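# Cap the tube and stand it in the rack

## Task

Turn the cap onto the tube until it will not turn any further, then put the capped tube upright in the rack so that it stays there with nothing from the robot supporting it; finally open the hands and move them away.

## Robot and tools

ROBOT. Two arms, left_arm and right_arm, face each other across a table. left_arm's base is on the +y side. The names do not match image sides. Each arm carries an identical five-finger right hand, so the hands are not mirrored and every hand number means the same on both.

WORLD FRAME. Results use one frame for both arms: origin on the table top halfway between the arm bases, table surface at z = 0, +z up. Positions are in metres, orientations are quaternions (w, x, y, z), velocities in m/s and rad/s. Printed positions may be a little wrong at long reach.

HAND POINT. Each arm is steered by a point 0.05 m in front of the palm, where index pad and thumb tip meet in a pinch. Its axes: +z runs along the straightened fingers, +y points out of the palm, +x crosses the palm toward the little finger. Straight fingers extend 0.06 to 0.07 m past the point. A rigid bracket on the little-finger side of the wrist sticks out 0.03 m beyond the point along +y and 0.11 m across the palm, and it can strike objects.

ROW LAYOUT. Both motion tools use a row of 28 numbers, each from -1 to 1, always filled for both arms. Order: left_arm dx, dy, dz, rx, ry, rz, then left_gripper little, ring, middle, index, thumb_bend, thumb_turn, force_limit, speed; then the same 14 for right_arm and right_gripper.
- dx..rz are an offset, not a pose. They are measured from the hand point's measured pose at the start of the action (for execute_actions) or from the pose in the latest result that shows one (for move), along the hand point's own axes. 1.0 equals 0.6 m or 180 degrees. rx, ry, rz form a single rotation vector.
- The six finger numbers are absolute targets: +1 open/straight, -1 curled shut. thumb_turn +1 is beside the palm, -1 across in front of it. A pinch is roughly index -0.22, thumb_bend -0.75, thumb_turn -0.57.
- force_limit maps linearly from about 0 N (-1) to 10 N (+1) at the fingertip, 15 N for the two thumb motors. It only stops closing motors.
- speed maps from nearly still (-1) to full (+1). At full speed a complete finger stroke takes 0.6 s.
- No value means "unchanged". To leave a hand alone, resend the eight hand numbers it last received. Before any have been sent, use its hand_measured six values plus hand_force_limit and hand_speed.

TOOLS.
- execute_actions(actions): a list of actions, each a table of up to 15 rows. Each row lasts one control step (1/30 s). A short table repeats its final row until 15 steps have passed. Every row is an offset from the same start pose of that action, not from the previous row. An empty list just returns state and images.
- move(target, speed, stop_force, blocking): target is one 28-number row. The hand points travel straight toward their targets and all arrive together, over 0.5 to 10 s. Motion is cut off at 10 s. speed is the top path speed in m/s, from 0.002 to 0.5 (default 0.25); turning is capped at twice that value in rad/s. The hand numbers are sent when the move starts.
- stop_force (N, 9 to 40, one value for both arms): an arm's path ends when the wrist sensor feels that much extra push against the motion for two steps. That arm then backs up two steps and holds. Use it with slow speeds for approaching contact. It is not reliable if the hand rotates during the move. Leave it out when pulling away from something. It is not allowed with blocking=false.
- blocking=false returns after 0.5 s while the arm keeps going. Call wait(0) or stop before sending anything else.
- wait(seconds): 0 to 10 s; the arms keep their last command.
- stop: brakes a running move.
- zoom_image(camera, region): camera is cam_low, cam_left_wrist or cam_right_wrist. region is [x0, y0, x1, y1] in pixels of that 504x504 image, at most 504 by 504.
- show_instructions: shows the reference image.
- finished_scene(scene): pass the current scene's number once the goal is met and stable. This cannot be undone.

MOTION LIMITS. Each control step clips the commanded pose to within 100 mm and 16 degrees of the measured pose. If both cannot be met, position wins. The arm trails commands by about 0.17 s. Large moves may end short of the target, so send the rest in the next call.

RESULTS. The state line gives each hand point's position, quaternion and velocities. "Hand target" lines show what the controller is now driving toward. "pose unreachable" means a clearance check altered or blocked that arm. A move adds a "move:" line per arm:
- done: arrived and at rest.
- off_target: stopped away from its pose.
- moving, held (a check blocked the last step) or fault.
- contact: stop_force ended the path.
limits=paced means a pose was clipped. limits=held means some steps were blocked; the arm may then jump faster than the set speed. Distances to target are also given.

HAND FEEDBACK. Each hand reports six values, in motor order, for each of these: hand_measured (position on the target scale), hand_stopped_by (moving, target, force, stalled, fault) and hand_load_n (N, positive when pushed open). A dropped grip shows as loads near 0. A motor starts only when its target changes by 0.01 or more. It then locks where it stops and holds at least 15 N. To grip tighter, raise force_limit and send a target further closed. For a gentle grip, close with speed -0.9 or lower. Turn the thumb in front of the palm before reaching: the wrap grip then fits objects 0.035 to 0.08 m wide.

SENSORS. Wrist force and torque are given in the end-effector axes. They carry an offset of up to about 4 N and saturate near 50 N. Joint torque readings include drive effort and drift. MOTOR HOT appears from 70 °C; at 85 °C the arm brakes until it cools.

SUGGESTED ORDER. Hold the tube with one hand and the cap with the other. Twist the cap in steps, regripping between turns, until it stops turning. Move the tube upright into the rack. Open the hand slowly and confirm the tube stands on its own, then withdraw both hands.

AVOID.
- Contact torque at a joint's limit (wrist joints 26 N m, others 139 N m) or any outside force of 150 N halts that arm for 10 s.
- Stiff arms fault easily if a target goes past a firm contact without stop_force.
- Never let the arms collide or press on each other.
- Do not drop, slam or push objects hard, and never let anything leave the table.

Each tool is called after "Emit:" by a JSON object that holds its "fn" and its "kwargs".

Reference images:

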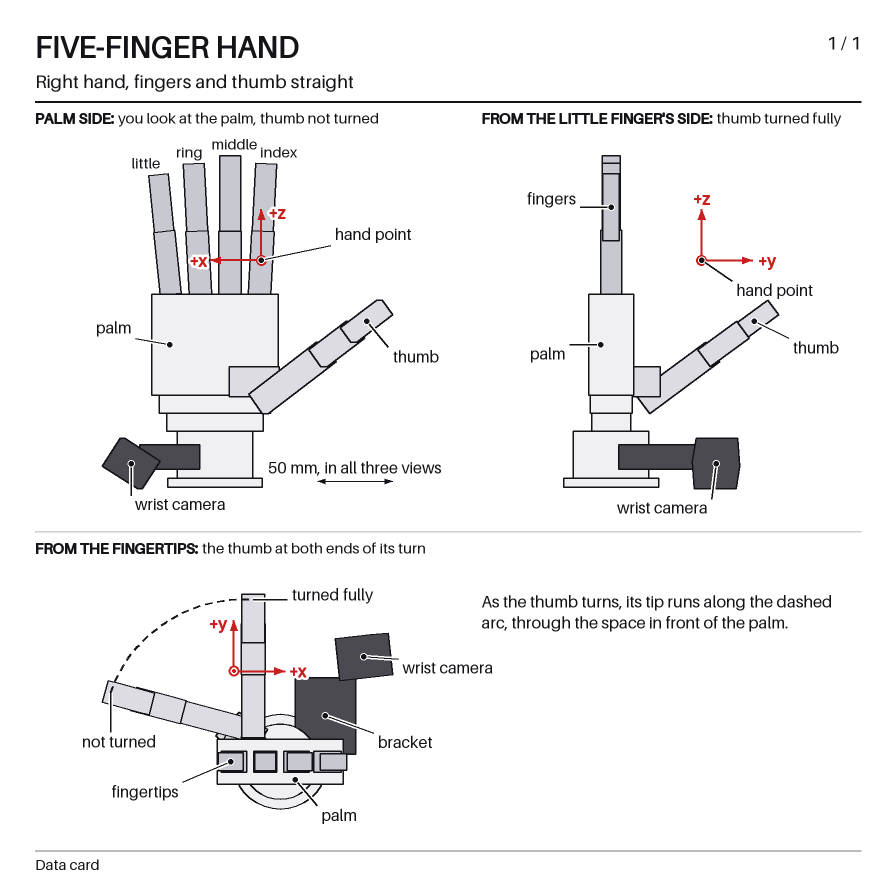

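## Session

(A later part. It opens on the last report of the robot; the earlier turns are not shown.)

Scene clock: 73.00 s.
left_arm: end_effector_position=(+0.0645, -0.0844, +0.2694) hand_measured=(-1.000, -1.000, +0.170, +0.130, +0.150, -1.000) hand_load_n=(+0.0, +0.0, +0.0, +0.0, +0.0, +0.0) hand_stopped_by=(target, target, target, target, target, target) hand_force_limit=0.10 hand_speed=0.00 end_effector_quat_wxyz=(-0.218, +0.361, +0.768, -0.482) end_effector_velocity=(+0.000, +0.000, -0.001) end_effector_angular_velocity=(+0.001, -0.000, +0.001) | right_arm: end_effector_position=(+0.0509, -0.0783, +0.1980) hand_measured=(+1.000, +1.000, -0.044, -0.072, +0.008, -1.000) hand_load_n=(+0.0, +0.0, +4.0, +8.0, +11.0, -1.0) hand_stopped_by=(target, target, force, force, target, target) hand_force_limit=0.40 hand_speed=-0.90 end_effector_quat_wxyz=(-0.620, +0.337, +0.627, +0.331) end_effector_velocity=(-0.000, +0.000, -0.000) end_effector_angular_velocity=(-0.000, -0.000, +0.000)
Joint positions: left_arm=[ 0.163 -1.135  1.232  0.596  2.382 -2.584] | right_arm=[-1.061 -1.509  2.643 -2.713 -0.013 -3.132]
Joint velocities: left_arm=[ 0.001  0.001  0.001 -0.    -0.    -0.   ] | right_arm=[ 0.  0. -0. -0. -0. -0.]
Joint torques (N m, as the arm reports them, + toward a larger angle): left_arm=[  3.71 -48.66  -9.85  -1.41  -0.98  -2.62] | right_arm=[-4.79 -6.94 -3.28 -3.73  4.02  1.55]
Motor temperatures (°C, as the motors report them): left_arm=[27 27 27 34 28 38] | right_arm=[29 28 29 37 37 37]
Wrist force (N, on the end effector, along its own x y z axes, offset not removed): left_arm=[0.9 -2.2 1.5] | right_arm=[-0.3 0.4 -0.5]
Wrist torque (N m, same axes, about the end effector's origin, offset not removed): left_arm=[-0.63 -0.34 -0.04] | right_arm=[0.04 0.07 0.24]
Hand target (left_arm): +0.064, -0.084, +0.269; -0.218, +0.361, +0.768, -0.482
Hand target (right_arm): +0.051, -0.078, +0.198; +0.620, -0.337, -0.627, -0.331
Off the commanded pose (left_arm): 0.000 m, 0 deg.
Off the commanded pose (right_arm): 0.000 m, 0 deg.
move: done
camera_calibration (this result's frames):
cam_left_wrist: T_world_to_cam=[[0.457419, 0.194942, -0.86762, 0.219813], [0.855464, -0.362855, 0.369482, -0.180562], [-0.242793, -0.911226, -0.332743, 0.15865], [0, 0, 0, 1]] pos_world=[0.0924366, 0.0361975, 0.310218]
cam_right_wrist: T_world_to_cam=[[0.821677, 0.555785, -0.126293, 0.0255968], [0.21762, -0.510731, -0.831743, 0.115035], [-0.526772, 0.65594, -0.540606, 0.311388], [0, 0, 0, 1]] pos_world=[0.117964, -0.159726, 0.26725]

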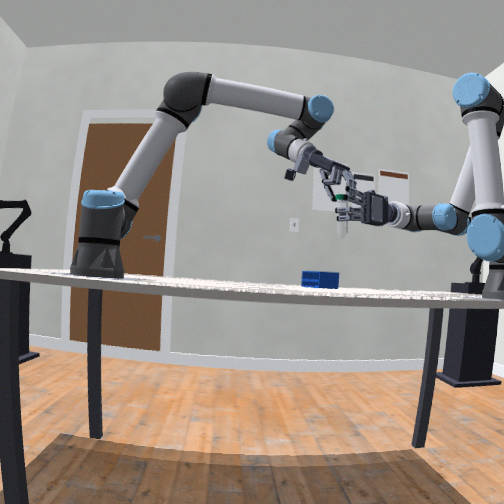

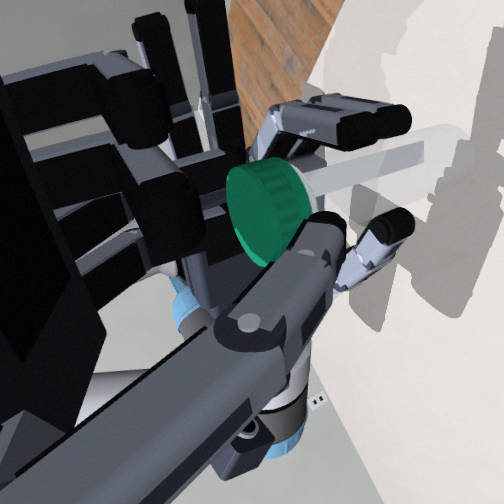

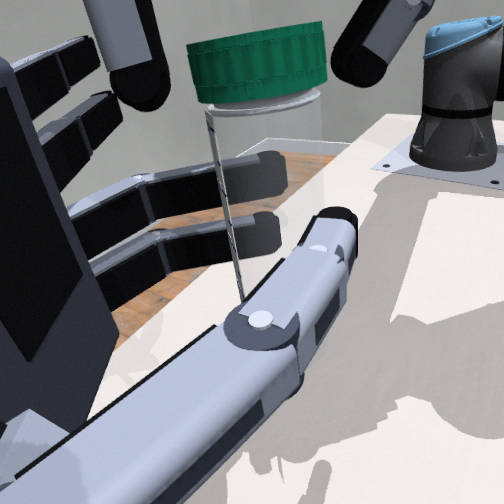

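Emit:
{"fn": "move", "kwargs": {"target": [0.0217,0.0086,-0.0199,-0.005,-0.448,-0.2225,-1,-1,0.17,0.13,0.15,-1,0.1,0,0,0,0,0,0,0,1,1,-0.35,-0.35,0,-1,0.4,-0.9], "speed": 0.35}}

Emit:
{"fn": "execute_actions", "kwargs": {"actions": [[[0,0,0,0,0,0,-1,-1,0.08,0.04,0,-1,-0.2,-0.7,0,0,0,0,0,0,1,1,-0.35,-0.35,0,-1,0.4,-0.9]],[[0,0,0,0,0,0,-1,-1,-0.35,-0.35,0,-1,-0.2,-0.9,0,0,0,0,0,0,1,1,-0.35,-0.35,0,-1,0.4,-0.9]]]}}

Emit:
{"fn": "move", "kwargs": {"target": [0.0063,-0.0064,0.0139,0.0025,0.224,0.111,-1,-1,-0.35,-0.35,0,-1,-0.2,-0.9,0,0,0,0,0,0,1,1,-0.35,-0.35,0,-1,0.4,-0.9]}}

Emit:
{"fn": "move", "kwargs": {"target": [0.0063,-0.0066,0.0138,0.0025,0.224,0.111,-1,-1,-0.35,-0.35,0,-1,-0.2,-0.9,0,0,0,0,0,0,1,1,-0.35,-0.35,0,-1,0.4,-0.9]}}

Emit:
{"fn": "move", "kwargs": {"target": [0,0,0,0,0,0,-1,-1,0.17,0.13,0.15,-1,0.1,0,0,0,0,0,0,0,1,1,-0.35,-0.35,0,-1,0.4,-0.9]}}

Scene clock: 76.37 s.
left_arm: end_effector_position=(+0.0656, -0.0663, +0.2691) hand_measured=(-1.000, -1.000, +0.170, +0.130, +0.150, -1.000) hand_load_n=(+0.0, +0.0, +0.0, +0.0, +0.0, +0.0) hand_stopped_by=(target, target, target, target, target, target) hand_force_limit=0.10 hand_speed=0.00 end_effector_quat_wxyz=(-0.182, +0.291, -0.798, +0.496) end_effector_velocity=(+0.000, +0.000, +0.000) end_effector_angular_velocity=(+0.006, +0.004, +0.012) | right_arm: end_effector_position=(+0.0509, -0.0783, +0.1980) hand_measured=(+1.000, +1.000, -0.044, -0.072, +0.008, -1.000) hand_load_n=(+0.0, +0.0, +4.0, +8.0, +11.0, -1.0) hand_stopped_by=(target, target, force, force, target, target) hand_force_limit=0.40 hand_speed=-0.90 end_effector_quat_wxyz=(-0.620, +0.337, +0.627, +0.331) end_effector_velocity=(-0.000, +0.000, -0.000) end_effector_angular_velocity=(-0.000, -0.002, +0.000)
Joint positions: left_arm=[-0.393 -1.127  1.26   0.78   0.592 -3.961] | right_arm=[-1.061 -1.509  2.643 -2.713 -0.013 -3.132]
Joint velocities: left_arm=[ 0.001  0.01  -0.014  0.025 -0.001 -0.022] | right_arm=[ 0.    -0.    -0.    -0.001 -0.002 -0.001]
Joint torques (N m, as the arm reports them, + toward a larger angle): left_arm=[ 11.93 -26.34 -31.46   3.34  -2.89  -2.92] | right_arm=[-5.04 -6.59 -3.56 -3.8   4.07  1.69]
Motor temperatures (°C, as the motors report them): left_arm=[27 27 27 34 28 38] | right_arm=[29 28 29 37 37 37]
Wrist force (N, on the end effector, along its own x y z axes, offset not removed): left_arm=[1.2 -0.9 0.7] | right_arm=[0.4 0.8 1.5]
Wrist torque (N m, same axes, about the end effector's origin, offset not removed): left_arm=[-0.39 -0.30 0.02] | right_arm=[0.25 0.10 -0.01]
Hand target (left_arm): +0.066, -0.066, +0.269; +0.182, -0.291, +0.798, -0.496
Hand target (right_arm): +0.051, -0.078, +0.198; +0.620, -0.337, -0.627, -0.331
Off the commanded pose (left_arm): 0.001 m, 0 deg.
Off the commanded pose (right_arm): 0.000 m, 0 deg.
move: done
camera_calibration (this result's frames):
cam_left_wrist: T_world_to_cam=[[-0.203555, 0.451675, -0.868651, 0.276166], [0.366926, 0.857756, 0.360027, -0.0593706], [0.907706, -0.245446, -0.340332, 0.145999], [0, 0, 0, 1]] pos_world=[-0.0545247, -0.0379769, 0.310955]
cam_right_wrist: T_world_to_cam=[[0.821677, 0.555785, -0.126293, 0.0255968], [0.21762, -0.510731, -0.831743, 0.115035], [-0.526772, 0.65594, -0.540605, 0.311388], [0, 0, 0, 1]] pos_world=[0.117964, -0.159726, 0.26725]

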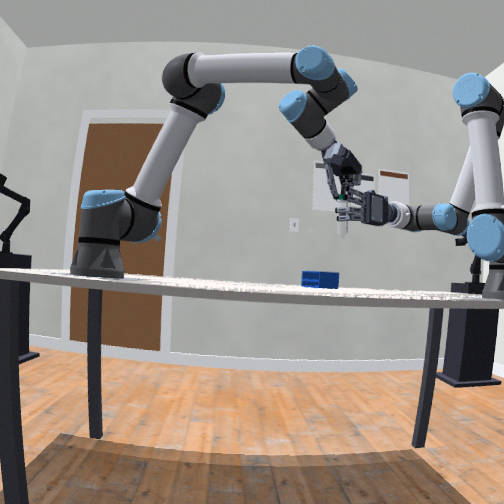

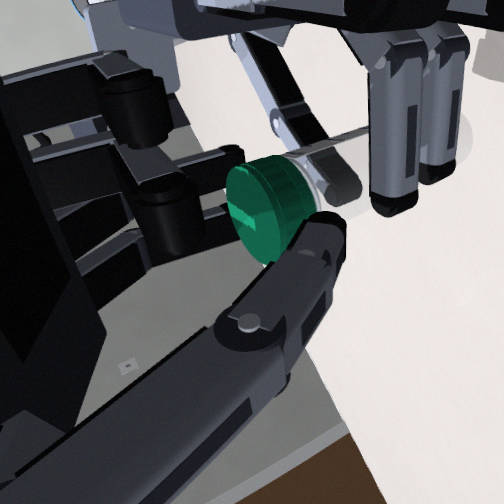

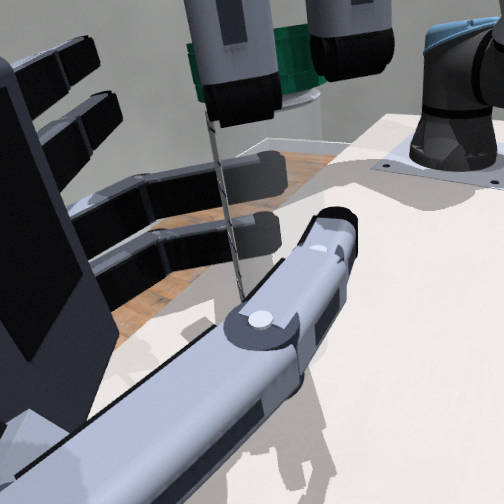

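Scene clock: 77.37 s.
left_arm: end_effector_position=(+0.0656, -0.0663, +0.2691) hand_measured=(-1.000, -1.000, +0.060, -0.002, +0.006, -1.000) hand_load_n=(+0.0, +0.0, +2.5, +5.0, +5.0, -0.5) hand_stopped_by=(target, target, force, force, target, target) hand_force_limit=-0.20 hand_speed=-0.90 end_effector_quat_wxyz=(-0.182, +0.291, -0.798, +0.496) end_effector_velocity=(-0.000, +0.000, -0.000) end_effector_angular_velocity=(+0.000, -0.000, +0.000) | right_arm: end_effector_position=(+0.0509, -0.0783, +0.1980) hand_measured=(+1.000, +1.000, -0.044, -0.072, +0.008, -1.000) hand_load_n=(+0.0, +0.0, +5.5, +8.0, +10.5, -2.0) hand_stopped_by=(target, target, force, force, target, target) hand_force_limit=0.40 hand_speed=-0.90 end_effector_quat_wxyz=(-0.620, +0.337, +0.627, +0.331) end_effector_velocity=(-0.000, +0.000, -0.000) end_effector_angular_velocity=(+0.000, +0.001, +0.000)
Joint positions: left_arm=[-0.393 -1.127  1.26   0.78   0.592 -3.961] | right_arm=[-1.061 -1.509  2.643 -2.713 -0.013 -3.132]
Joint velocities: left_arm=[-0.  0.  0. -0. -0. -0.] | right_arm=[ 0.     0.001  0.     0.     0.001 -0.001]
Joint torques (N m, as the arm reports them, + toward a larger angle): left_arm=[  4.19 -45.62 -12.45  -0.17  -1.34   2.27] | right_arm=[-4.3  -6.48 -3.15 -3.6   3.93  1.63]
Motor temperatures (°C, as the motors report them): left_arm=[27 27 27 34 28 38] | right_arm=[29 28 29 37 37 37]
Wrist force (N, on the end effector, along its own x y z axes, offset not removed): left_arm=[1.3 -3.3 3.6] | right_arm=[-1.8 -4.2 2.7]
Wrist torque (N m, same axes, about the end effector's origin, offset not removed): left_arm=[-0.46 -0.52 0.07] | right_arm=[-0.48 0.24 -0.07]
Hand target (left_arm): +0.066, -0.066, +0.269; +0.182, -0.291, +0.798, -0.496
Hand target (right_arm): +0.051, -0.078, +0.198; +0.620, -0.337, -0.627, -0.331
Off the commanded pose (left_arm): 0.000 m, 0 deg.
Off the commanded pose (right_arm): 0.000 m, 0 deg.
camera_calibration (this result's frames):
cam_left_wrist: T_world_to_cam=[[-0.203581, 0.451636, -0.868666, 0.276179], [0.366812, 0.857806, 0.360024, -0.0593717], [0.907747, -0.245343, -0.340298, 0.145948], [0, 0, 0, 1]] pos_world=[-0.0544809, -0.0379957, 0.310948]
cam_right_wrist: T_world_to_cam=[[0.821677, 0.555785, -0.126293, 0.0255969], [0.21762, -0.510731, -0.831743, 0.115035], [-0.526772, 0.65594, -0.540606, 0.311388], [0, 0, 0, 1]] pos_world=[0.117964, -0.159726, 0.26725]

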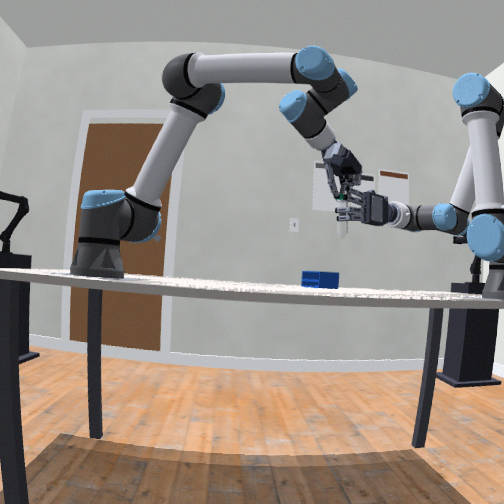

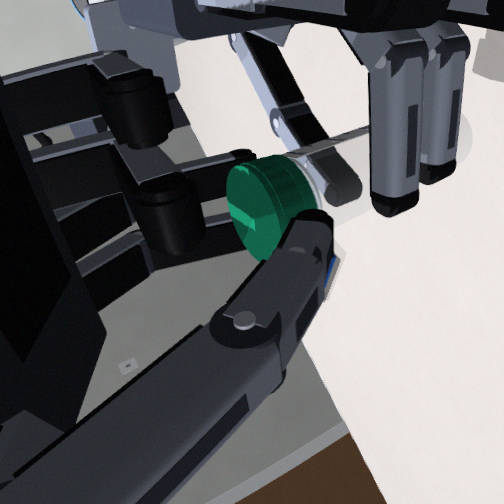

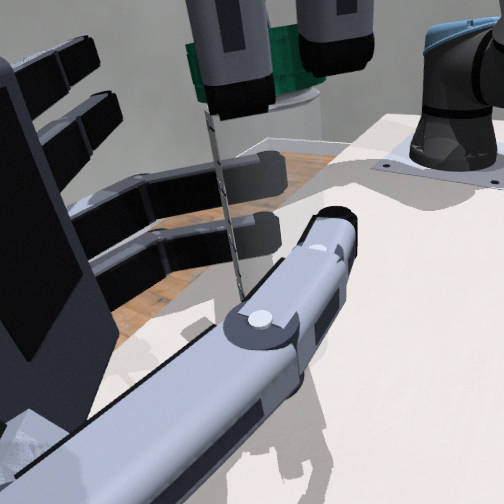

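Scene clock: 79.50 s.
left_arm: end_effector_position=(+0.0687, -0.0757, +0.2697) hand_measured=(-1.000, -1.000, +0.060, -0.002, +0.006, -1.000) hand_load_n=(+0.0, +0.0, +3.5, +5.0, +4.0, -2.0) hand_stopped_by=(target, target, force, force, target, target) hand_force_limit=-0.20 hand_speed=-0.90 end_effector_quat_wxyz=(+0.019, -0.038, -0.847, +0.530) end_effector_velocity=(-0.001, -0.001, -0.000) end_effector_angular_velocity=(+0.001, +0.002, -0.012) | right_arm: end_effector_position=(+0.0509, -0.0783, +0.1980) hand_measured=(+1.000, +1.000, -0.044, -0.072, +0.008, -1.000) hand_load_n=(+0.0, +0.0, +7.0, +8.0, +9.5, -1.5) hand_stopped_by=(target, target, force, force, target, target) hand_force_limit=0.40 hand_speed=-0.90 end_effector_quat_wxyz=(-0.620, +0.337, +0.627, +0.331) end_effector_velocity=(-0.000, -0.000, +0.000) end_effector_angular_velocity=(-0.001, +0.001, +0.000)
Joint positions: left_arm=[-0.153 -1.394  1.544  0.308  1.428 -3.203] | right_arm=[-1.061 -1.509  2.643 -2.713 -0.013 -3.132]
Joint velocities: left_arm=[ 0.005  0.002 -0.002 -0.     0.016  0.006] | right_arm=[ 0.    -0.001  0.     0.    -0.     0.002]
Joint torques (N m, as the arm reports them, + toward a larger angle): left_arm=[  8.36 -14.67 -29.13  -0.29   2.19   2.5 ] | right_arm=[-5.49 -6.9  -3.86 -3.81  3.84  1.6 ]
Motor temperatures (°C, as the motors report them): left_arm=[27 27 27 34 28 38] | right_arm=[29 28 29 37 37 37]
Wrist force (N, on the end effector, along its own x y z axes, offset not removed): left_arm=[-1.5 -7.4 1.4] | right_arm=[-4.1 -2.9 9.6]
Wrist torque (N m, same axes, about the end effector's origin, offset not removed): left_arm=[-0.40 -0.37 -0.09] | right_arm=[-0.98 -0.45 -0.04]
Hand target (left_arm): +0.069, -0.076, +0.270; -0.020, +0.038, +0.847, -0.530
Hand target (right_arm): +0.051, -0.078, +0.198; +0.620, -0.337, -0.627, -0.331
Off the commanded pose (left_arm): 0.001 m, 0 deg.
Off the commanded pose (right_arm): 0.000 m, 0 deg.
move: done
camera_calibration (this result's frames):
cam_left_wrist: T_world_to_cam=[[0.17958, 0.458979, -0.870109, 0.256212], [0.863783, 0.349709, 0.362744, -0.12597], [0.470777, -0.816727, -0.333657, 0.126059], [0, 0, 0, 1]] pos_world=[0.00345403, 0.0294127, 0.310688]
cam_right_wrist: T_world_to_cam=[[0.821677, 0.555785, -0.126293, 0.0255968], [0.21762, -0.510731, -0.831743, 0.115035], [-0.526772, 0.65594, -0.540606, 0.311388], [0, 0, 0, 1]] pos_world=[0.117964, -0.159726, 0.26725]

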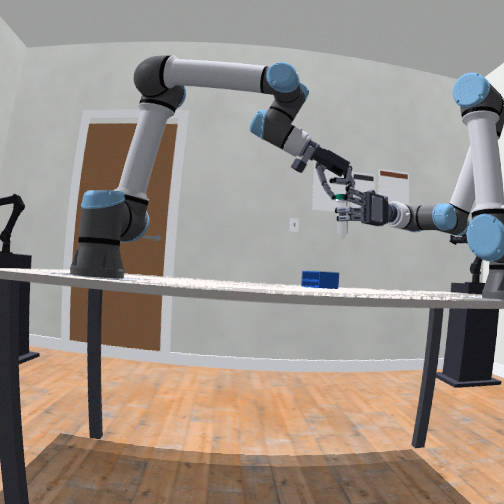

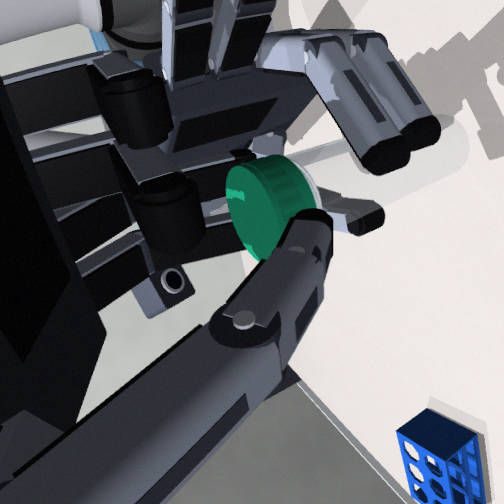

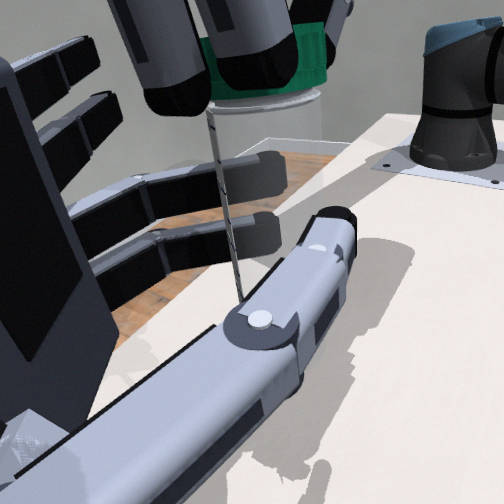

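Scene clock: 81.67 s.
left_arm: end_effector_position=(+0.0645, -0.0843, +0.2696) hand_measured=(-1.000, -1.000, +0.060, -0.002, +0.006, -1.000) hand_load_n=(+0.0, +0.0, +2.5, +4.0, +4.5, -1.5) hand_stopped_by=(target, target, force, force, target, target) hand_force_limit=-0.20 hand_speed=-0.90 end_effector_quat_wxyz=(-0.217, +0.360, +0.768, -0.483) end_effector_velocity=(+0.000, -0.000, +0.001) end_effector_angular_velocity=(+0.003, -0.003, -0.010) | right_arm: end_effector_position=(+0.0509, -0.0783, +0.1980) hand_measured=(+1.000, +1.000, -0.044, -0.072, +0.008, -1.000) hand_load_n=(+0.0, +0.0, +6.0, +6.5, +8.0, +1.5) hand_stopped_by=(target, target, force, force, target, target) hand_force_limit=0.40 hand_speed=-0.90 end_effector_quat_wxyz=(-0.620, +0.337, +0.627, +0.331) end_effector_velocity=(+0.000, -0.000, +0.000) end_effector_angular_velocity=(-0.000, +0.001, -0.000)
Joint positions: left_arm=[ 0.163 -1.137  1.235  0.592  2.381 -2.587] | right_arm=[-1.061 -1.509  2.643 -2.713 -0.013 -3.132]
Joint velocities: left_arm=[ 0.002  0.008 -0.014  0.019  0.008  0.015] | right_arm=[-0.    -0.001  0.     0.     0.     0.001]
Joint torques (N m, as the arm reports them, + toward a larger angle): left_arm=[  9.41 -21.97 -29.09   3.65   2.15   2.23] | right_arm=[-4.98 -6.58 -4.12 -3.75  4.    1.7 ]
Motor temperatures (°C, as the motors report them): left_arm=[27 27 27 34 28 38] | right_arm=[29 28 29 37 37 37]
Wrist force (N, on the end effector, along its own x y z axes, offset not removed): left_arm=[-0.2 -7.3 -3.5] | right_arm=[-5.0 0.0 -0.8]
Wrist torque (N m, same axes, about the end effector's origin, offset not removed): left_arm=[-0.32 -0.44 0.00] | right_arm=[0.28 -0.08 0.29]
Hand target (left_arm): +0.064, -0.084, +0.270; -0.218, +0.361, +0.768, -0.483
Hand target (right_arm): +0.051, -0.078, +0.198; +0.620, -0.337, -0.627, -0.331
Off the commanded pose (left_arm): 0.000 m, 0 deg.
Off the commanded pose (right_arm): 0.000 m, 0 deg.
move: done
camera_calibration (this result's frames):
cam_left_wrist: T_world_to_cam=[[0.456177, 0.194495, -0.868374, 0.22026], [0.85648, -0.36083, 0.369111, -0.180388], [-0.241545, -0.912126, -0.331184, 0.158233], [0, 0, 0, 1]] pos_world=[0.0922414, 0.0363997, 0.310256]
cam_right_wrist: T_world_to_cam=[[0.821677, 0.555785, -0.126293, 0.0255968], [0.21762, -0.510731, -0.831743, 0.115035], [-0.526772, 0.65594, -0.540606, 0.311388], [0, 0, 0, 1]] pos_world=[0.117964, -0.159726, 0.26725]

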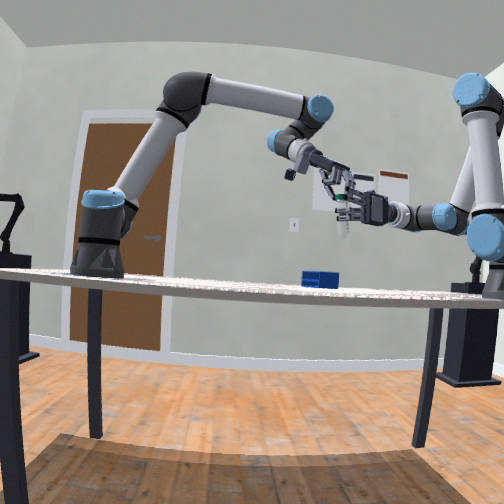

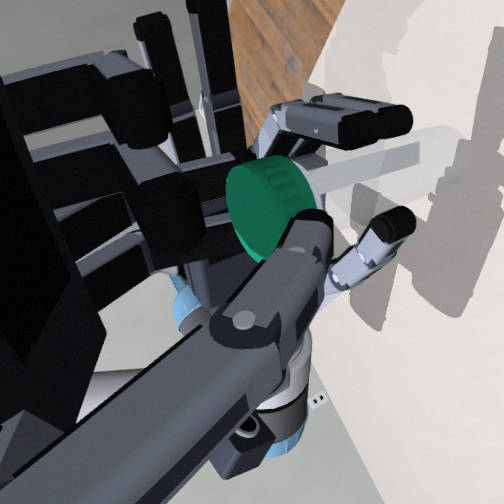

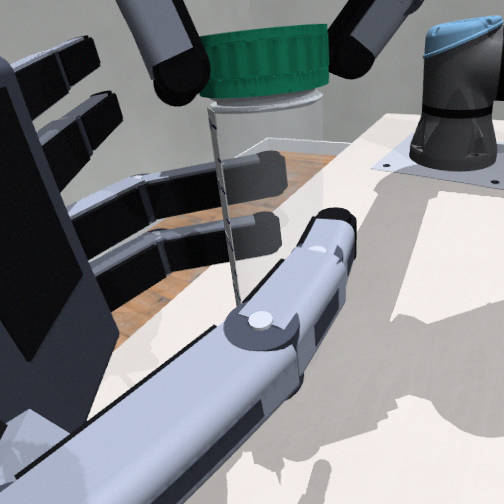

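Scene clock: 82.17 s.
left_arm: end_effector_position=(+0.0645, -0.0843, +0.2696) hand_measured=(-1.000, -1.000, +0.170, +0.130, +0.150, -1.000) hand_load_n=(+0.0, +0.0, +0.0, +0.0, +0.0, +0.0) hand_stopped_by=(target, target, target, target, target, target) hand_force_limit=0.10 hand_speed=0.00 end_effector_quat_wxyz=(-0.217, +0.360, +0.768, -0.483) end_effector_velocity=(-0.000, -0.000, -0.001) end_effector_angular_velocity=(+0.001, +0.000, -0.000) | right_arm: end_effector_position=(+0.0509, -0.0783, +0.1980) hand_measured=(+1.000, +1.000, -0.044, -0.072, +0.008, -1.000) hand_load_n=(+0.0, +0.0, +3.5, +5.0, +8.0, +1.0) hand_stopped_by=(target, target, force, force, target, target) hand_force_limit=0.40 hand_speed=-0.90 end_effector_quat_wxyz=(-0.620, +0.337, +0.627, +0.331) end_effector_velocity=(-0.000, +0.000, +0.000) end_effector_angular_velocity=(+0.000, +0.001, +0.000)
Joint positions: left_arm=[ 0.163 -1.137  1.234  0.592  2.381 -2.587] | right_arm=[-1.061 -1.509  2.643 -2.713 -0.013 -3.132]
Joint velocities: left_arm=[-0.     0.001  0.    -0.    -0.    -0.   ] | right_arm=[ 0. -0. -0.  0.  0.  0.]
Joint torques (N m, as the arm reports them, + toward a larger angle): left_arm=[  0.88 -47.89  -9.91  -1.32  -1.14  -3.08] | right_arm=[-5.08 -6.87 -3.37 -3.78  3.99  1.61]
Motor temperatures (°C, as the motors report them): left_arm=[27 27 27 34 28 38] | right_arm=[29 28 29 37 37 37]
Wrist force (N, on the end effector, along its own x y z axes, offset not removed): left_arm=[0.3 -0.5 2.0] | right_arm=[1.1 -3.5 -1.4]
Wrist torque (N m, same axes, about the end effector's origin, offset not removed): left_arm=[-0.39 -0.28 -0.03] | right_arm=[-0.40 0.10 -0.05]
Hand target (left_arm): +0.064, -0.084, +0.270; -0.217, +0.360, +0.768, -0.483
Hand target (right_arm): +0.051, -0.078, +0.198; +0.620, -0.337, -0.627, -0.331
Off the commanded pose (left_arm): 0.000 m, 0 deg.
Off the commanded pose (right_arm): 0.000 m, 0 deg.
move: done
camera_calibration (this result's frames):
cam_left_wrist: T_world_to_cam=[[0.456176, 0.194537, -0.868366, 0.220206], [0.856487, -0.360823, 0.369102, -0.180416], [-0.241522, -0.91212, -0.331217, 0.158226], [0, 0, 0, 1]] pos_world=[0.0922859, 0.0363844, 0.310218]
cam_right_wrist: T_world_to_cam=[[0.821677, 0.555785, -0.126293, 0.0255967], [0.21762, -0.510731, -0.831743, 0.115035], [-0.526772, 0.65594, -0.540605, 0.311388], [0, 0, 0, 1]] pos_world=[0.117964, -0.159726, 0.26725]

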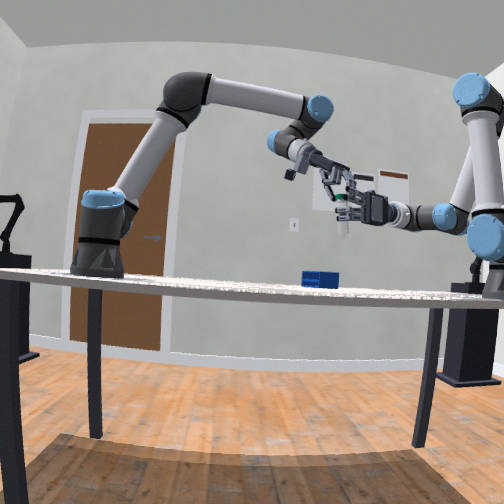

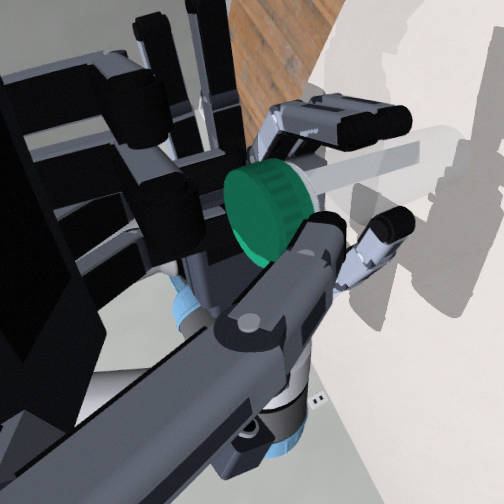

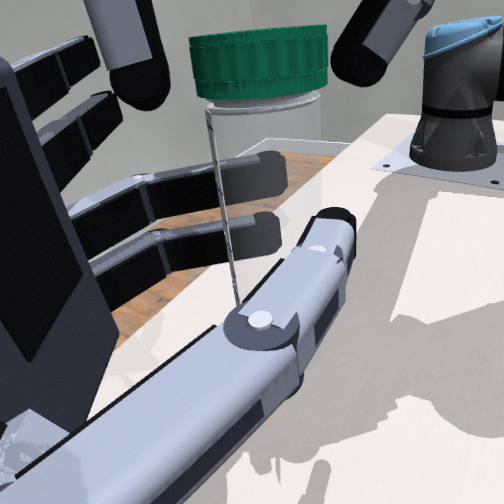

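Emit:
{"fn": "zoom_image", "kwargs": {"camera": "cam_right_wrist", "region": [170, 10, 350, 140]}}

Emit:
{"fn": "zoom_image", "kwargs": {"camera": "cam_low", "region": [310, 175, 380, 245]}}

Region (170, 10, 350, 140) of cam_right_wrist's 504x504 image, scaled by 2.800, with more detail than that image has.

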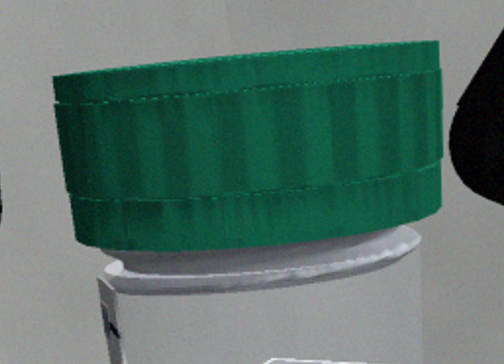

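Region (310, 175, 380, 245) of cam_low's 504x504 image, scaled by 7.200, with more detail than that image has.

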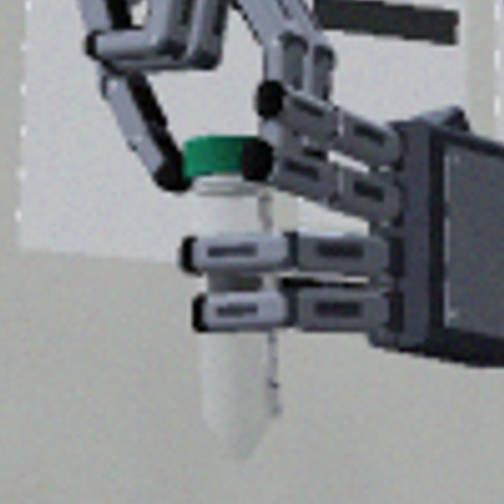

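Emit:
{"fn": "move", "kwargs": {"target": [0.0217,0.0086,-0.0199,-0.005,-0.448,-0.2225,-1,-1,0.17,0.13,0.15,-1,0.1,0,0,0,0,0,0,0,1,1,-0.4,-0.4,0,-1,0.3,-0.9], "speed": 0.35}}

Emit:
{"fn": "execute_actions", "kwargs": {"actions": [[[-0.0017,0.0008,-0.0017,0.0213,0.008,-0.016,-1,-1,0.17,0.13,0.15,-1,0.1,0,0,0,0,0,0,0,1,1,-0.4,-0.4,0,-1,0.3,-0.9]],[[0,0,0,0,0,0,-1,-1,0.08,0.04,0,-1,-0.4,-0.7,0,0,0,0,0,0,1,1,-0.4,-0.4,0,-1,0.3,-0.9]],[[0,0,0,0,0,0,-1,-1,-0.35,-0.35,0,-1,-0.4,-0.9,0,0,0,0,0,0,1,1,-0.4,-0.4,0,-1,0.3,-0.9]]]}}

Emit:
{"fn": "move", "kwargs": {"target": [0.0063,-0.0066,0.0138,0.0025,0.224,0.111,-1,-1,-0.35,-0.35,0,-1,-0.4,-0.9,0,0,0,0,0,0,1,1,-0.4,-0.4,0,-1,0.3,-0.9]}}

Emit:
{"fn": "move", "kwargs": {"target": [0.0063,-0.0068,0.0137,0.0025,0.224,0.111,-1,-1,-0.35,-0.35,0,-1,-0.4,-0.9,0,0,0,0,0,0,1,1,-0.4,-0.4,0,-1,0.3,-0.9]}}

Emit:
{"fn": "zoom_image", "kwargs": {"camera": "cam_low", "region": [310, 175, 380, 245]}}

Scene clock: 86.10 s.
left_arm: end_effector_position=(+0.0656, -0.0662, +0.2692) hand_measured=(-1.000, -1.000, +0.170, +0.130, +0.150, -1.000) hand_load_n=(+0.0, +0.0, +0.0, +0.0, +0.0, +0.0) hand_stopped_by=(target, target, target, target, target, target) hand_force_limit=0.10 hand_speed=0.00 end_effector_quat_wxyz=(-0.182, +0.292, -0.797, +0.496) end_effector_velocity=(+0.001, +0.000, -0.000) end_effector_angular_velocity=(+0.007, +0.004, +0.013) | right_arm: end_effector_position=(+0.0509, -0.0783, +0.1980) hand_measured=(+1.000, +1.000, -0.064, -0.086, +0.008, -1.000) hand_load_n=(+0.0, +0.0, +7.0, +6.5, +12.5, +2.0) hand_stopped_by=(target, target, force, force, target, target) hand_force_limit=0.30 hand_speed=-0.90 end_effector_quat_wxyz=(-0.620, +0.337, +0.627, +0.331) end_effector_velocity=(+0.000, -0.000, +0.000) end_effector_angular_velocity=(-0.001, -0.001, -0.000)
Joint positions: left_arm=[-0.393 -1.127  1.26   0.781  0.591 -3.964] | right_arm=[-1.061 -1.509  2.643 -2.713 -0.013 -3.132]
Joint velocities: left_arm=[ 0.002  0.011 -0.014  0.026 -0.002 -0.022] | right_arm=[-0.    -0.001  0.    -0.    -0.001  0.001]
Joint torques (N m, as the arm reports them, + toward a larger angle): left_arm=[ 10.47 -26.9  -31.27   3.14  -2.7   -2.67] | right_arm=[-5.5  -6.35 -3.25 -3.85  3.91  1.71]
Motor temperatures (°C, as the motors report them): left_arm=[27 27 27 34 28 38] | right_arm=[29 28 29 37 37 37]
Wrist force (N, on the end effector, along its own x y z axes, offset not removed): left_arm=[0.3 -0.4 1.1] | right_arm=[-4.7 5.7 -5.5]
Wrist torque (N m, same axes, about the end effector's origin, offset not removed): left_arm=[-0.35 -0.18 -0.04] | right_arm=[1.16 1.26 -0.16]
Hand target (left_arm): +0.066, -0.066, +0.269; +0.182, -0.292, +0.797, -0.496
Hand target (right_arm): +0.051, -0.078, +0.198; +0.620, -0.337, -0.627, -0.331
Off the commanded pose (left_arm): 0.001 m, 0 deg.
Off the commanded pose (right_arm): 0.000 m, 0 deg.
move: done
camera_calibration (this result's frames):
cam_left_wrist: T_world_to_cam=[[-0.205257, 0.450097, -0.86907, 0.276392], [0.365775, 0.858909, 0.358446, -0.0589226], [0.907788, -0.24431, -0.340931, 0.146316], [0, 0, 0, 1]] pos_world=[-0.0545403, -0.0380476, 0.311209]
cam_right_wrist: T_world_to_cam=[[0.821677, 0.555785, -0.126293, 0.0255968], [0.21762, -0.510731, -0.831743, 0.115035], [-0.526772, 0.65594, -0.540606, 0.311388], [0, 0, 0, 1]] pos_world=[0.117964, -0.159726, 0.26725]

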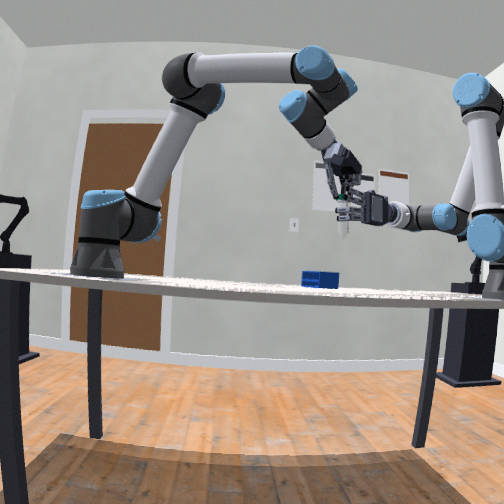

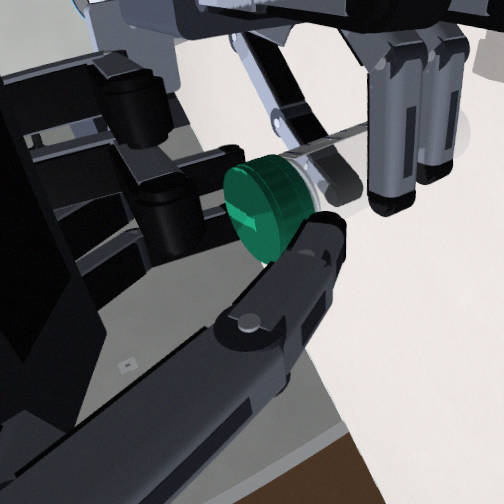

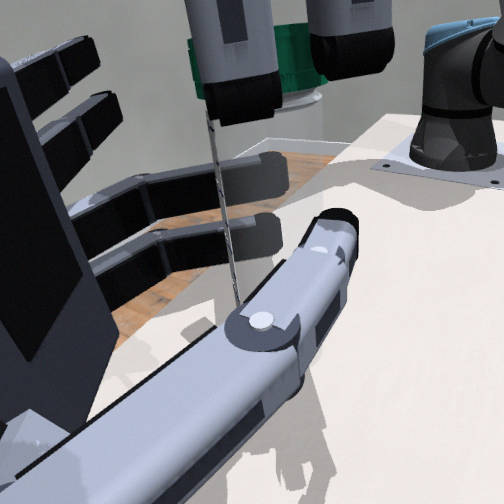

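Scene clock: 87.60 s.
left_arm: end_effector_position=(+0.0656, -0.0646, +0.2694) hand_measured=(-1.000, -1.000, +0.066, +0.014, +0.002, -1.000) hand_load_n=(+0.0, +0.0, +2.0, +3.5, +1.5, +0.0) hand_stopped_by=(target, target, force, force, target, target) hand_force_limit=-0.40 hand_speed=-0.90 end_effector_quat_wxyz=(-0.169, +0.299, -0.775, +0.530) end_effector_velocity=(-0.000, -0.000, -0.000) end_effector_angular_velocity=(+0.000, -0.000, -0.001) | right_arm: end_effector_position=(+0.0509, -0.0783, +0.1980) hand_measured=(+1.000, +1.000, -0.064, -0.086, +0.008, -1.000) hand_load_n=(+0.0, +0.0, +10.0, +6.0, +11.5, -0.5) hand_stopped_by=(target, target, force, force, target, target) hand_force_limit=0.30 hand_speed=-0.90 end_effector_quat_wxyz=(-0.620, +0.337, +0.627, +0.331) end_effector_velocity=(-0.000, -0.000, -0.000) end_effector_angular_velocity=(-0.001, -0.001, +0.000)
Joint positions: left_arm=[-0.408 -1.177  1.343  0.65   0.551 -3.937] | right_arm=[-1.061 -1.509  2.643 -2.713 -0.013 -3.132]
Joint velocities: left_arm=[-0.001  0.     0.    -0.    -0.     0.   ] | right_arm=[ 0.    -0.001 -0.     0.    -0.002  0.001]
Joint torques (N m, as the arm reports them, + toward a larger angle): left_arm=[  3.58 -27.69 -27.75   2.26   0.14  -2.17] | right_arm=[-5.29 -6.24 -2.96 -3.85  3.89  1.55]
Motor temperatures (°C, as the motors report them): left_arm=[27 27 27 34 28 38] | right_arm=[29 28 29 37 37 37]
Wrist force (N, on the end effector, along its own x y z axes, offset not removed): left_arm=[1.1 -4.0 4.6] | right_arm=[-3.5 -4.1 5.6]
Wrist torque (N m, same axes, about the end effector's origin, offset not removed): left_arm=[-0.32 -0.53 0.00] | right_arm=[-0.57 0.26 0.02]
Hand target (left_arm): +0.066, -0.065, +0.269; +0.169, -0.299, +0.775, -0.530
Hand target (right_arm): +0.051, -0.078, +0.198; +0.620, -0.337, -0.627, -0.331
Off the commanded pose (left_arm): 0.000 m, 0 deg.
Off the commanded pose (right_arm): 0.000 m, 0 deg.
camera_calibration (this result's frames):
cam_left_wrist: T_world_to_cam=[[-0.205359, 0.37467, -0.90413, 0.280406], [0.365501, 0.886338, 0.284279, -0.038519], [0.907875, -0.272081, -0.31896, 0.139013], [0, 0, 0, 1]] pos_world=[-0.0545436, -0.0330961, 0.308813]
cam_right_wrist: T_world_to_cam=[[0.821677, 0.555785, -0.126293, 0.0255969], [0.21762, -0.510731, -0.831743, 0.115035], [-0.526772, 0.65594, -0.540606, 0.311388], [0, 0, 0, 1]] pos_world=[0.117964, -0.159726, 0.26725]

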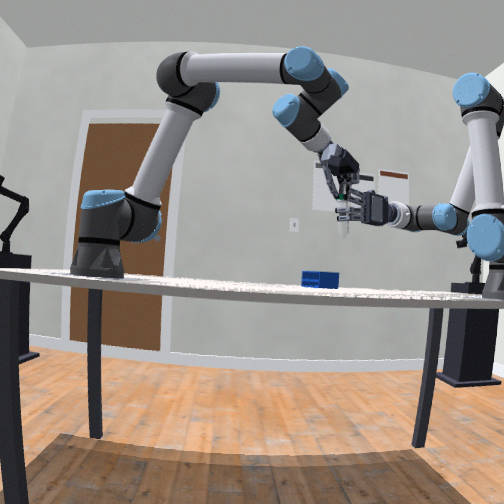

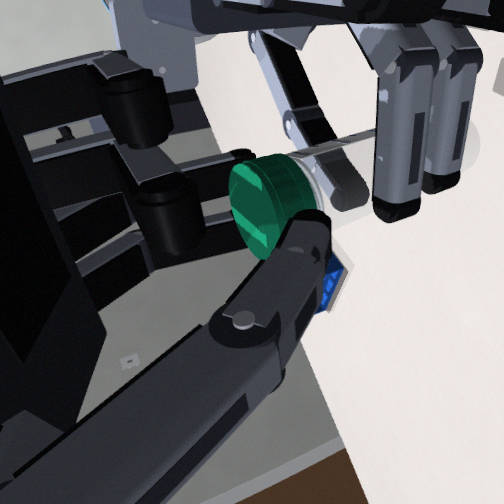

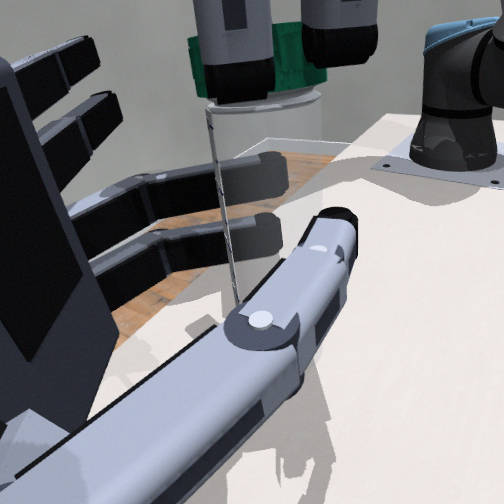

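Scene clock: 89.73 s.
left_arm: end_effector_position=(+0.0687, -0.0740, +0.2709) hand_measured=(-1.000, -1.000, +0.066, +0.014, +0.002, -1.000) hand_load_n=(+0.0, +0.0, +2.5, +2.5, +1.5, +0.5) hand_stopped_by=(target, target, force, force, target, target) hand_force_limit=-0.40 hand_speed=-0.90 end_effector_quat_wxyz=(+0.017, -0.037, -0.823, +0.566) end_effector_velocity=(-0.000, -0.001, -0.000) end_effector_angular_velocity=(+0.001, -0.001, -0.012) | right_arm: end_effector_position=(+0.0509, -0.0783, +0.1980) hand_measured=(+1.000, +1.000, -0.064, -0.086, +0.008, -1.000) hand_load_n=(+0.0, +0.0, +10.0, +5.5, +10.5, -0.5) hand_stopped_by=(target, target, force, force, target, target) hand_force_limit=0.30 hand_speed=-0.90 end_effector_quat_wxyz=(-0.620, +0.337, +0.627, +0.331) end_effector_velocity=(-0.000, -0.000, +0.000) end_effector_angular_velocity=(+0.001, -0.001, +0.000)
Joint positions: left_arm=[-0.162 -1.443  1.635  0.179  1.41  -3.189] | right_arm=[-1.061 -1.509  2.643 -2.713 -0.013 -3.132]
Joint velocities: left_arm=[ 0.006  0.002 -0.002 -0.     0.017  0.007] | right_arm=[ 0.    -0.001  0.    -0.     0.    -0.   ]
Joint torques (N m, as the arm reports them, + toward a larger angle): left_arm=[  9.16 -13.52 -29.27  -0.73   2.25   2.2 ] | right_arm=[-4.92 -5.68 -3.79 -3.84  4.    1.71]
Motor temperatures (°C, as the motors report them): left_arm=[27 27 27 34 28 38] | right_arm=[29 28 29 37 37 37]
Wrist force (N, on the end effector, along its own x y z axes, offset not removed): left_arm=[-2.5 -5.6 3.1] | right_arm=[0.3 -4.1 4.7]
Wrist torque (N m, same axes, about the end effector's origin, offset not removed): left_arm=[-0.48 -0.32 -0.02] | right_arm=[-0.28 -0.26 -0.03]
Hand target (left_arm): +0.069, -0.074, +0.271; -0.018, +0.038, +0.823, -0.566
Hand target (right_arm): +0.051, -0.078, +0.198; +0.620, -0.337, -0.627, -0.331
Off the commanded pose (left_arm): 0.001 m, 0 deg.
Off the commanded pose (right_arm): 0.000 m, 0 deg.
move: done
camera_calibration (this result's frames):
cam_left_wrist: T_world_to_cam=[[0.177834, 0.382603, -0.906637, 0.26088], [0.863483, 0.381226, 0.330248, -0.115831], [0.471987, -0.841595, -0.262576, 0.106692], [0, 0, 0, 1]] pos_world=[0.00326733, 0.0341361, 0.302792]
cam_right_wrist: T_world_to_cam=[[0.821677, 0.555785, -0.126293, 0.0255968], [0.21762, -0.510731, -0.831743, 0.115035], [-0.526772, 0.65594, -0.540606, 0.311388], [0, 0, 0, 1]] pos_world=[0.117964, -0.159726, 0.26725]

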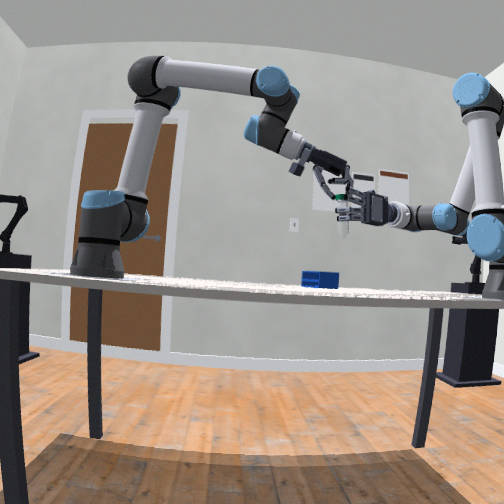

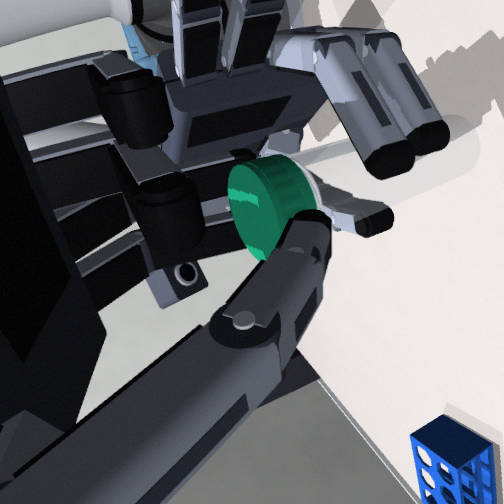

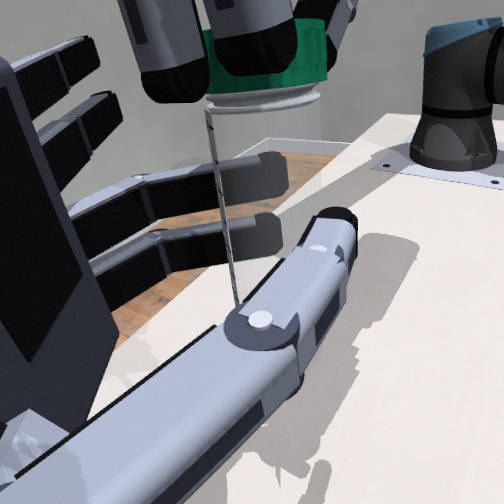

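Scene clock: 91.90 s.
left_arm: end_effector_position=(+0.0645, -0.0825, +0.2717) hand_measured=(-1.000, -1.000, +0.066, +0.014, +0.002, -1.000) hand_load_n=(+0.0, +0.0, +1.5, +1.5, +2.5, +1.0) hand_stopped_by=(target, target, force, force, target, target) hand_force_limit=-0.40 hand_speed=-0.90 end_effector_quat_wxyz=(-0.202, +0.368, +0.746, -0.516) end_effector_velocity=(+0.001, -0.000, -0.001) end_effector_angular_velocity=(+0.005, -0.004, -0.010) | right_arm: end_effector_position=(+0.0509, -0.0783, +0.1980) hand_measured=(+1.000, +1.000, -0.064, -0.086, +0.008, -1.000) hand_load_n=(+0.0, +0.0, +10.5, +4.5, +10.0, +0.0) hand_stopped_by=(target, target, force, force, target, target) hand_force_limit=0.30 hand_speed=-0.90 end_effector_quat_wxyz=(-0.620, +0.337, +0.627, +0.331) end_effector_velocity=(+0.000, -0.000, +0.000) end_effector_angular_velocity=(-0.001, +0.001, -0.001)
Joint positions: left_arm=[ 0.165 -1.19   1.327  0.46   2.386 -2.596] | right_arm=[-1.061 -1.509  2.643 -2.713 -0.013 -3.132]
Joint velocities: left_arm=[ 0.003  0.011 -0.013  0.019  0.008  0.016] | right_arm=[-0.001 -0.001 -0.     0.001  0.     0.001]
Joint torques (N m, as the arm reports them, + toward a larger angle): left_arm=[  8.84 -23.11 -31.55   2.88   3.19   2.29] | right_arm=[-4.44 -7.25 -3.14 -3.66  4.    1.79]
Motor temperatures (°C, as the motors report them): left_arm=[27 27 27 34 28 38] | right_arm=[29 28 29 37 37 37]
Wrist force (N, on the end effector, along its own x y z axes, offset not removed): left_arm=[-2.5 -3.1 -0.7] | right_arm=[-2.7 -5.2 3.6]
Wrist torque (N m, same axes, about the end effector's origin, offset not removed): left_arm=[-0.66 -0.36 -0.01] | right_arm=[-0.51 -0.22 -0.27]
Hand target (left_arm): +0.064, -0.083, +0.272; -0.202, +0.369, +0.746, -0.516
Hand target (right_arm): +0.051, -0.078, +0.198; +0.620, -0.337, -0.627, -0.331
Off the commanded pose (left_arm): 0.000 m, 0 deg.
Off the commanded pose (right_arm): 0.000 m, 0 deg.
move: done
camera_calibration (this result's frames):
cam_left_wrist: T_world_to_cam=[[0.455016, 0.119736, -0.882396, 0.219478], [0.857464, -0.326251, 0.39789, -0.185568], [-0.240241, -0.937669, -0.251118, 0.136562], [0, 0, 0, 1]] pos_world=[0.0920592, 0.0412291, 0.301795]
cam_right_wrist: T_world_to_cam=[[0.821677, 0.555785, -0.126293, 0.0255968], [0.21762, -0.510731, -0.831742, 0.115035], [-0.526772, 0.65594, -0.540606, 0.311388], [0, 0, 0, 1]] pos_world=[0.117964, -0.159726, 0.26725]

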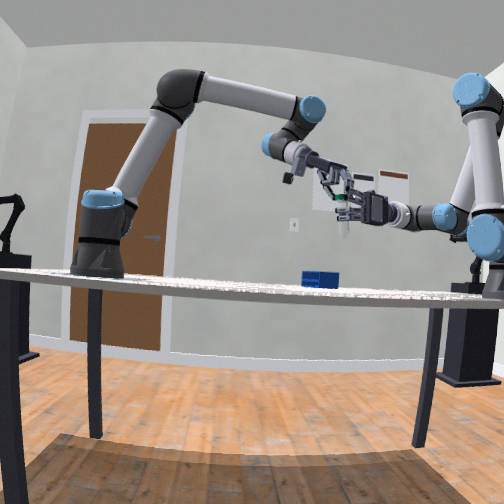

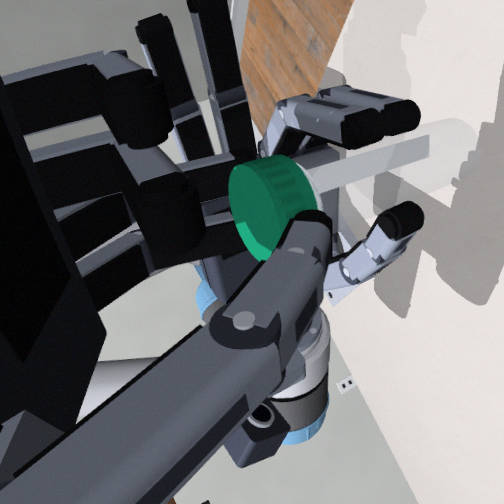

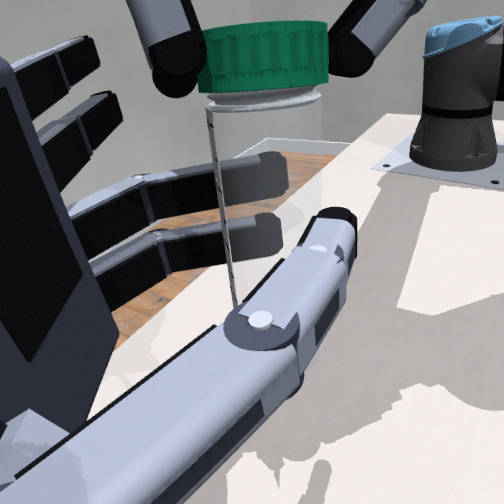

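Region (310, 175, 380, 245) of cam_low's 504x504 image, scaled by 7.200, with more detail than that image has.

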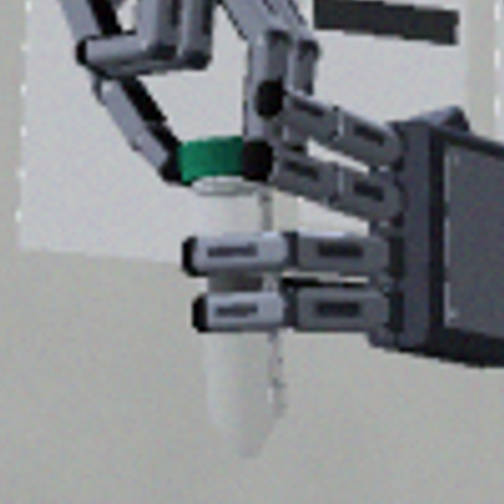

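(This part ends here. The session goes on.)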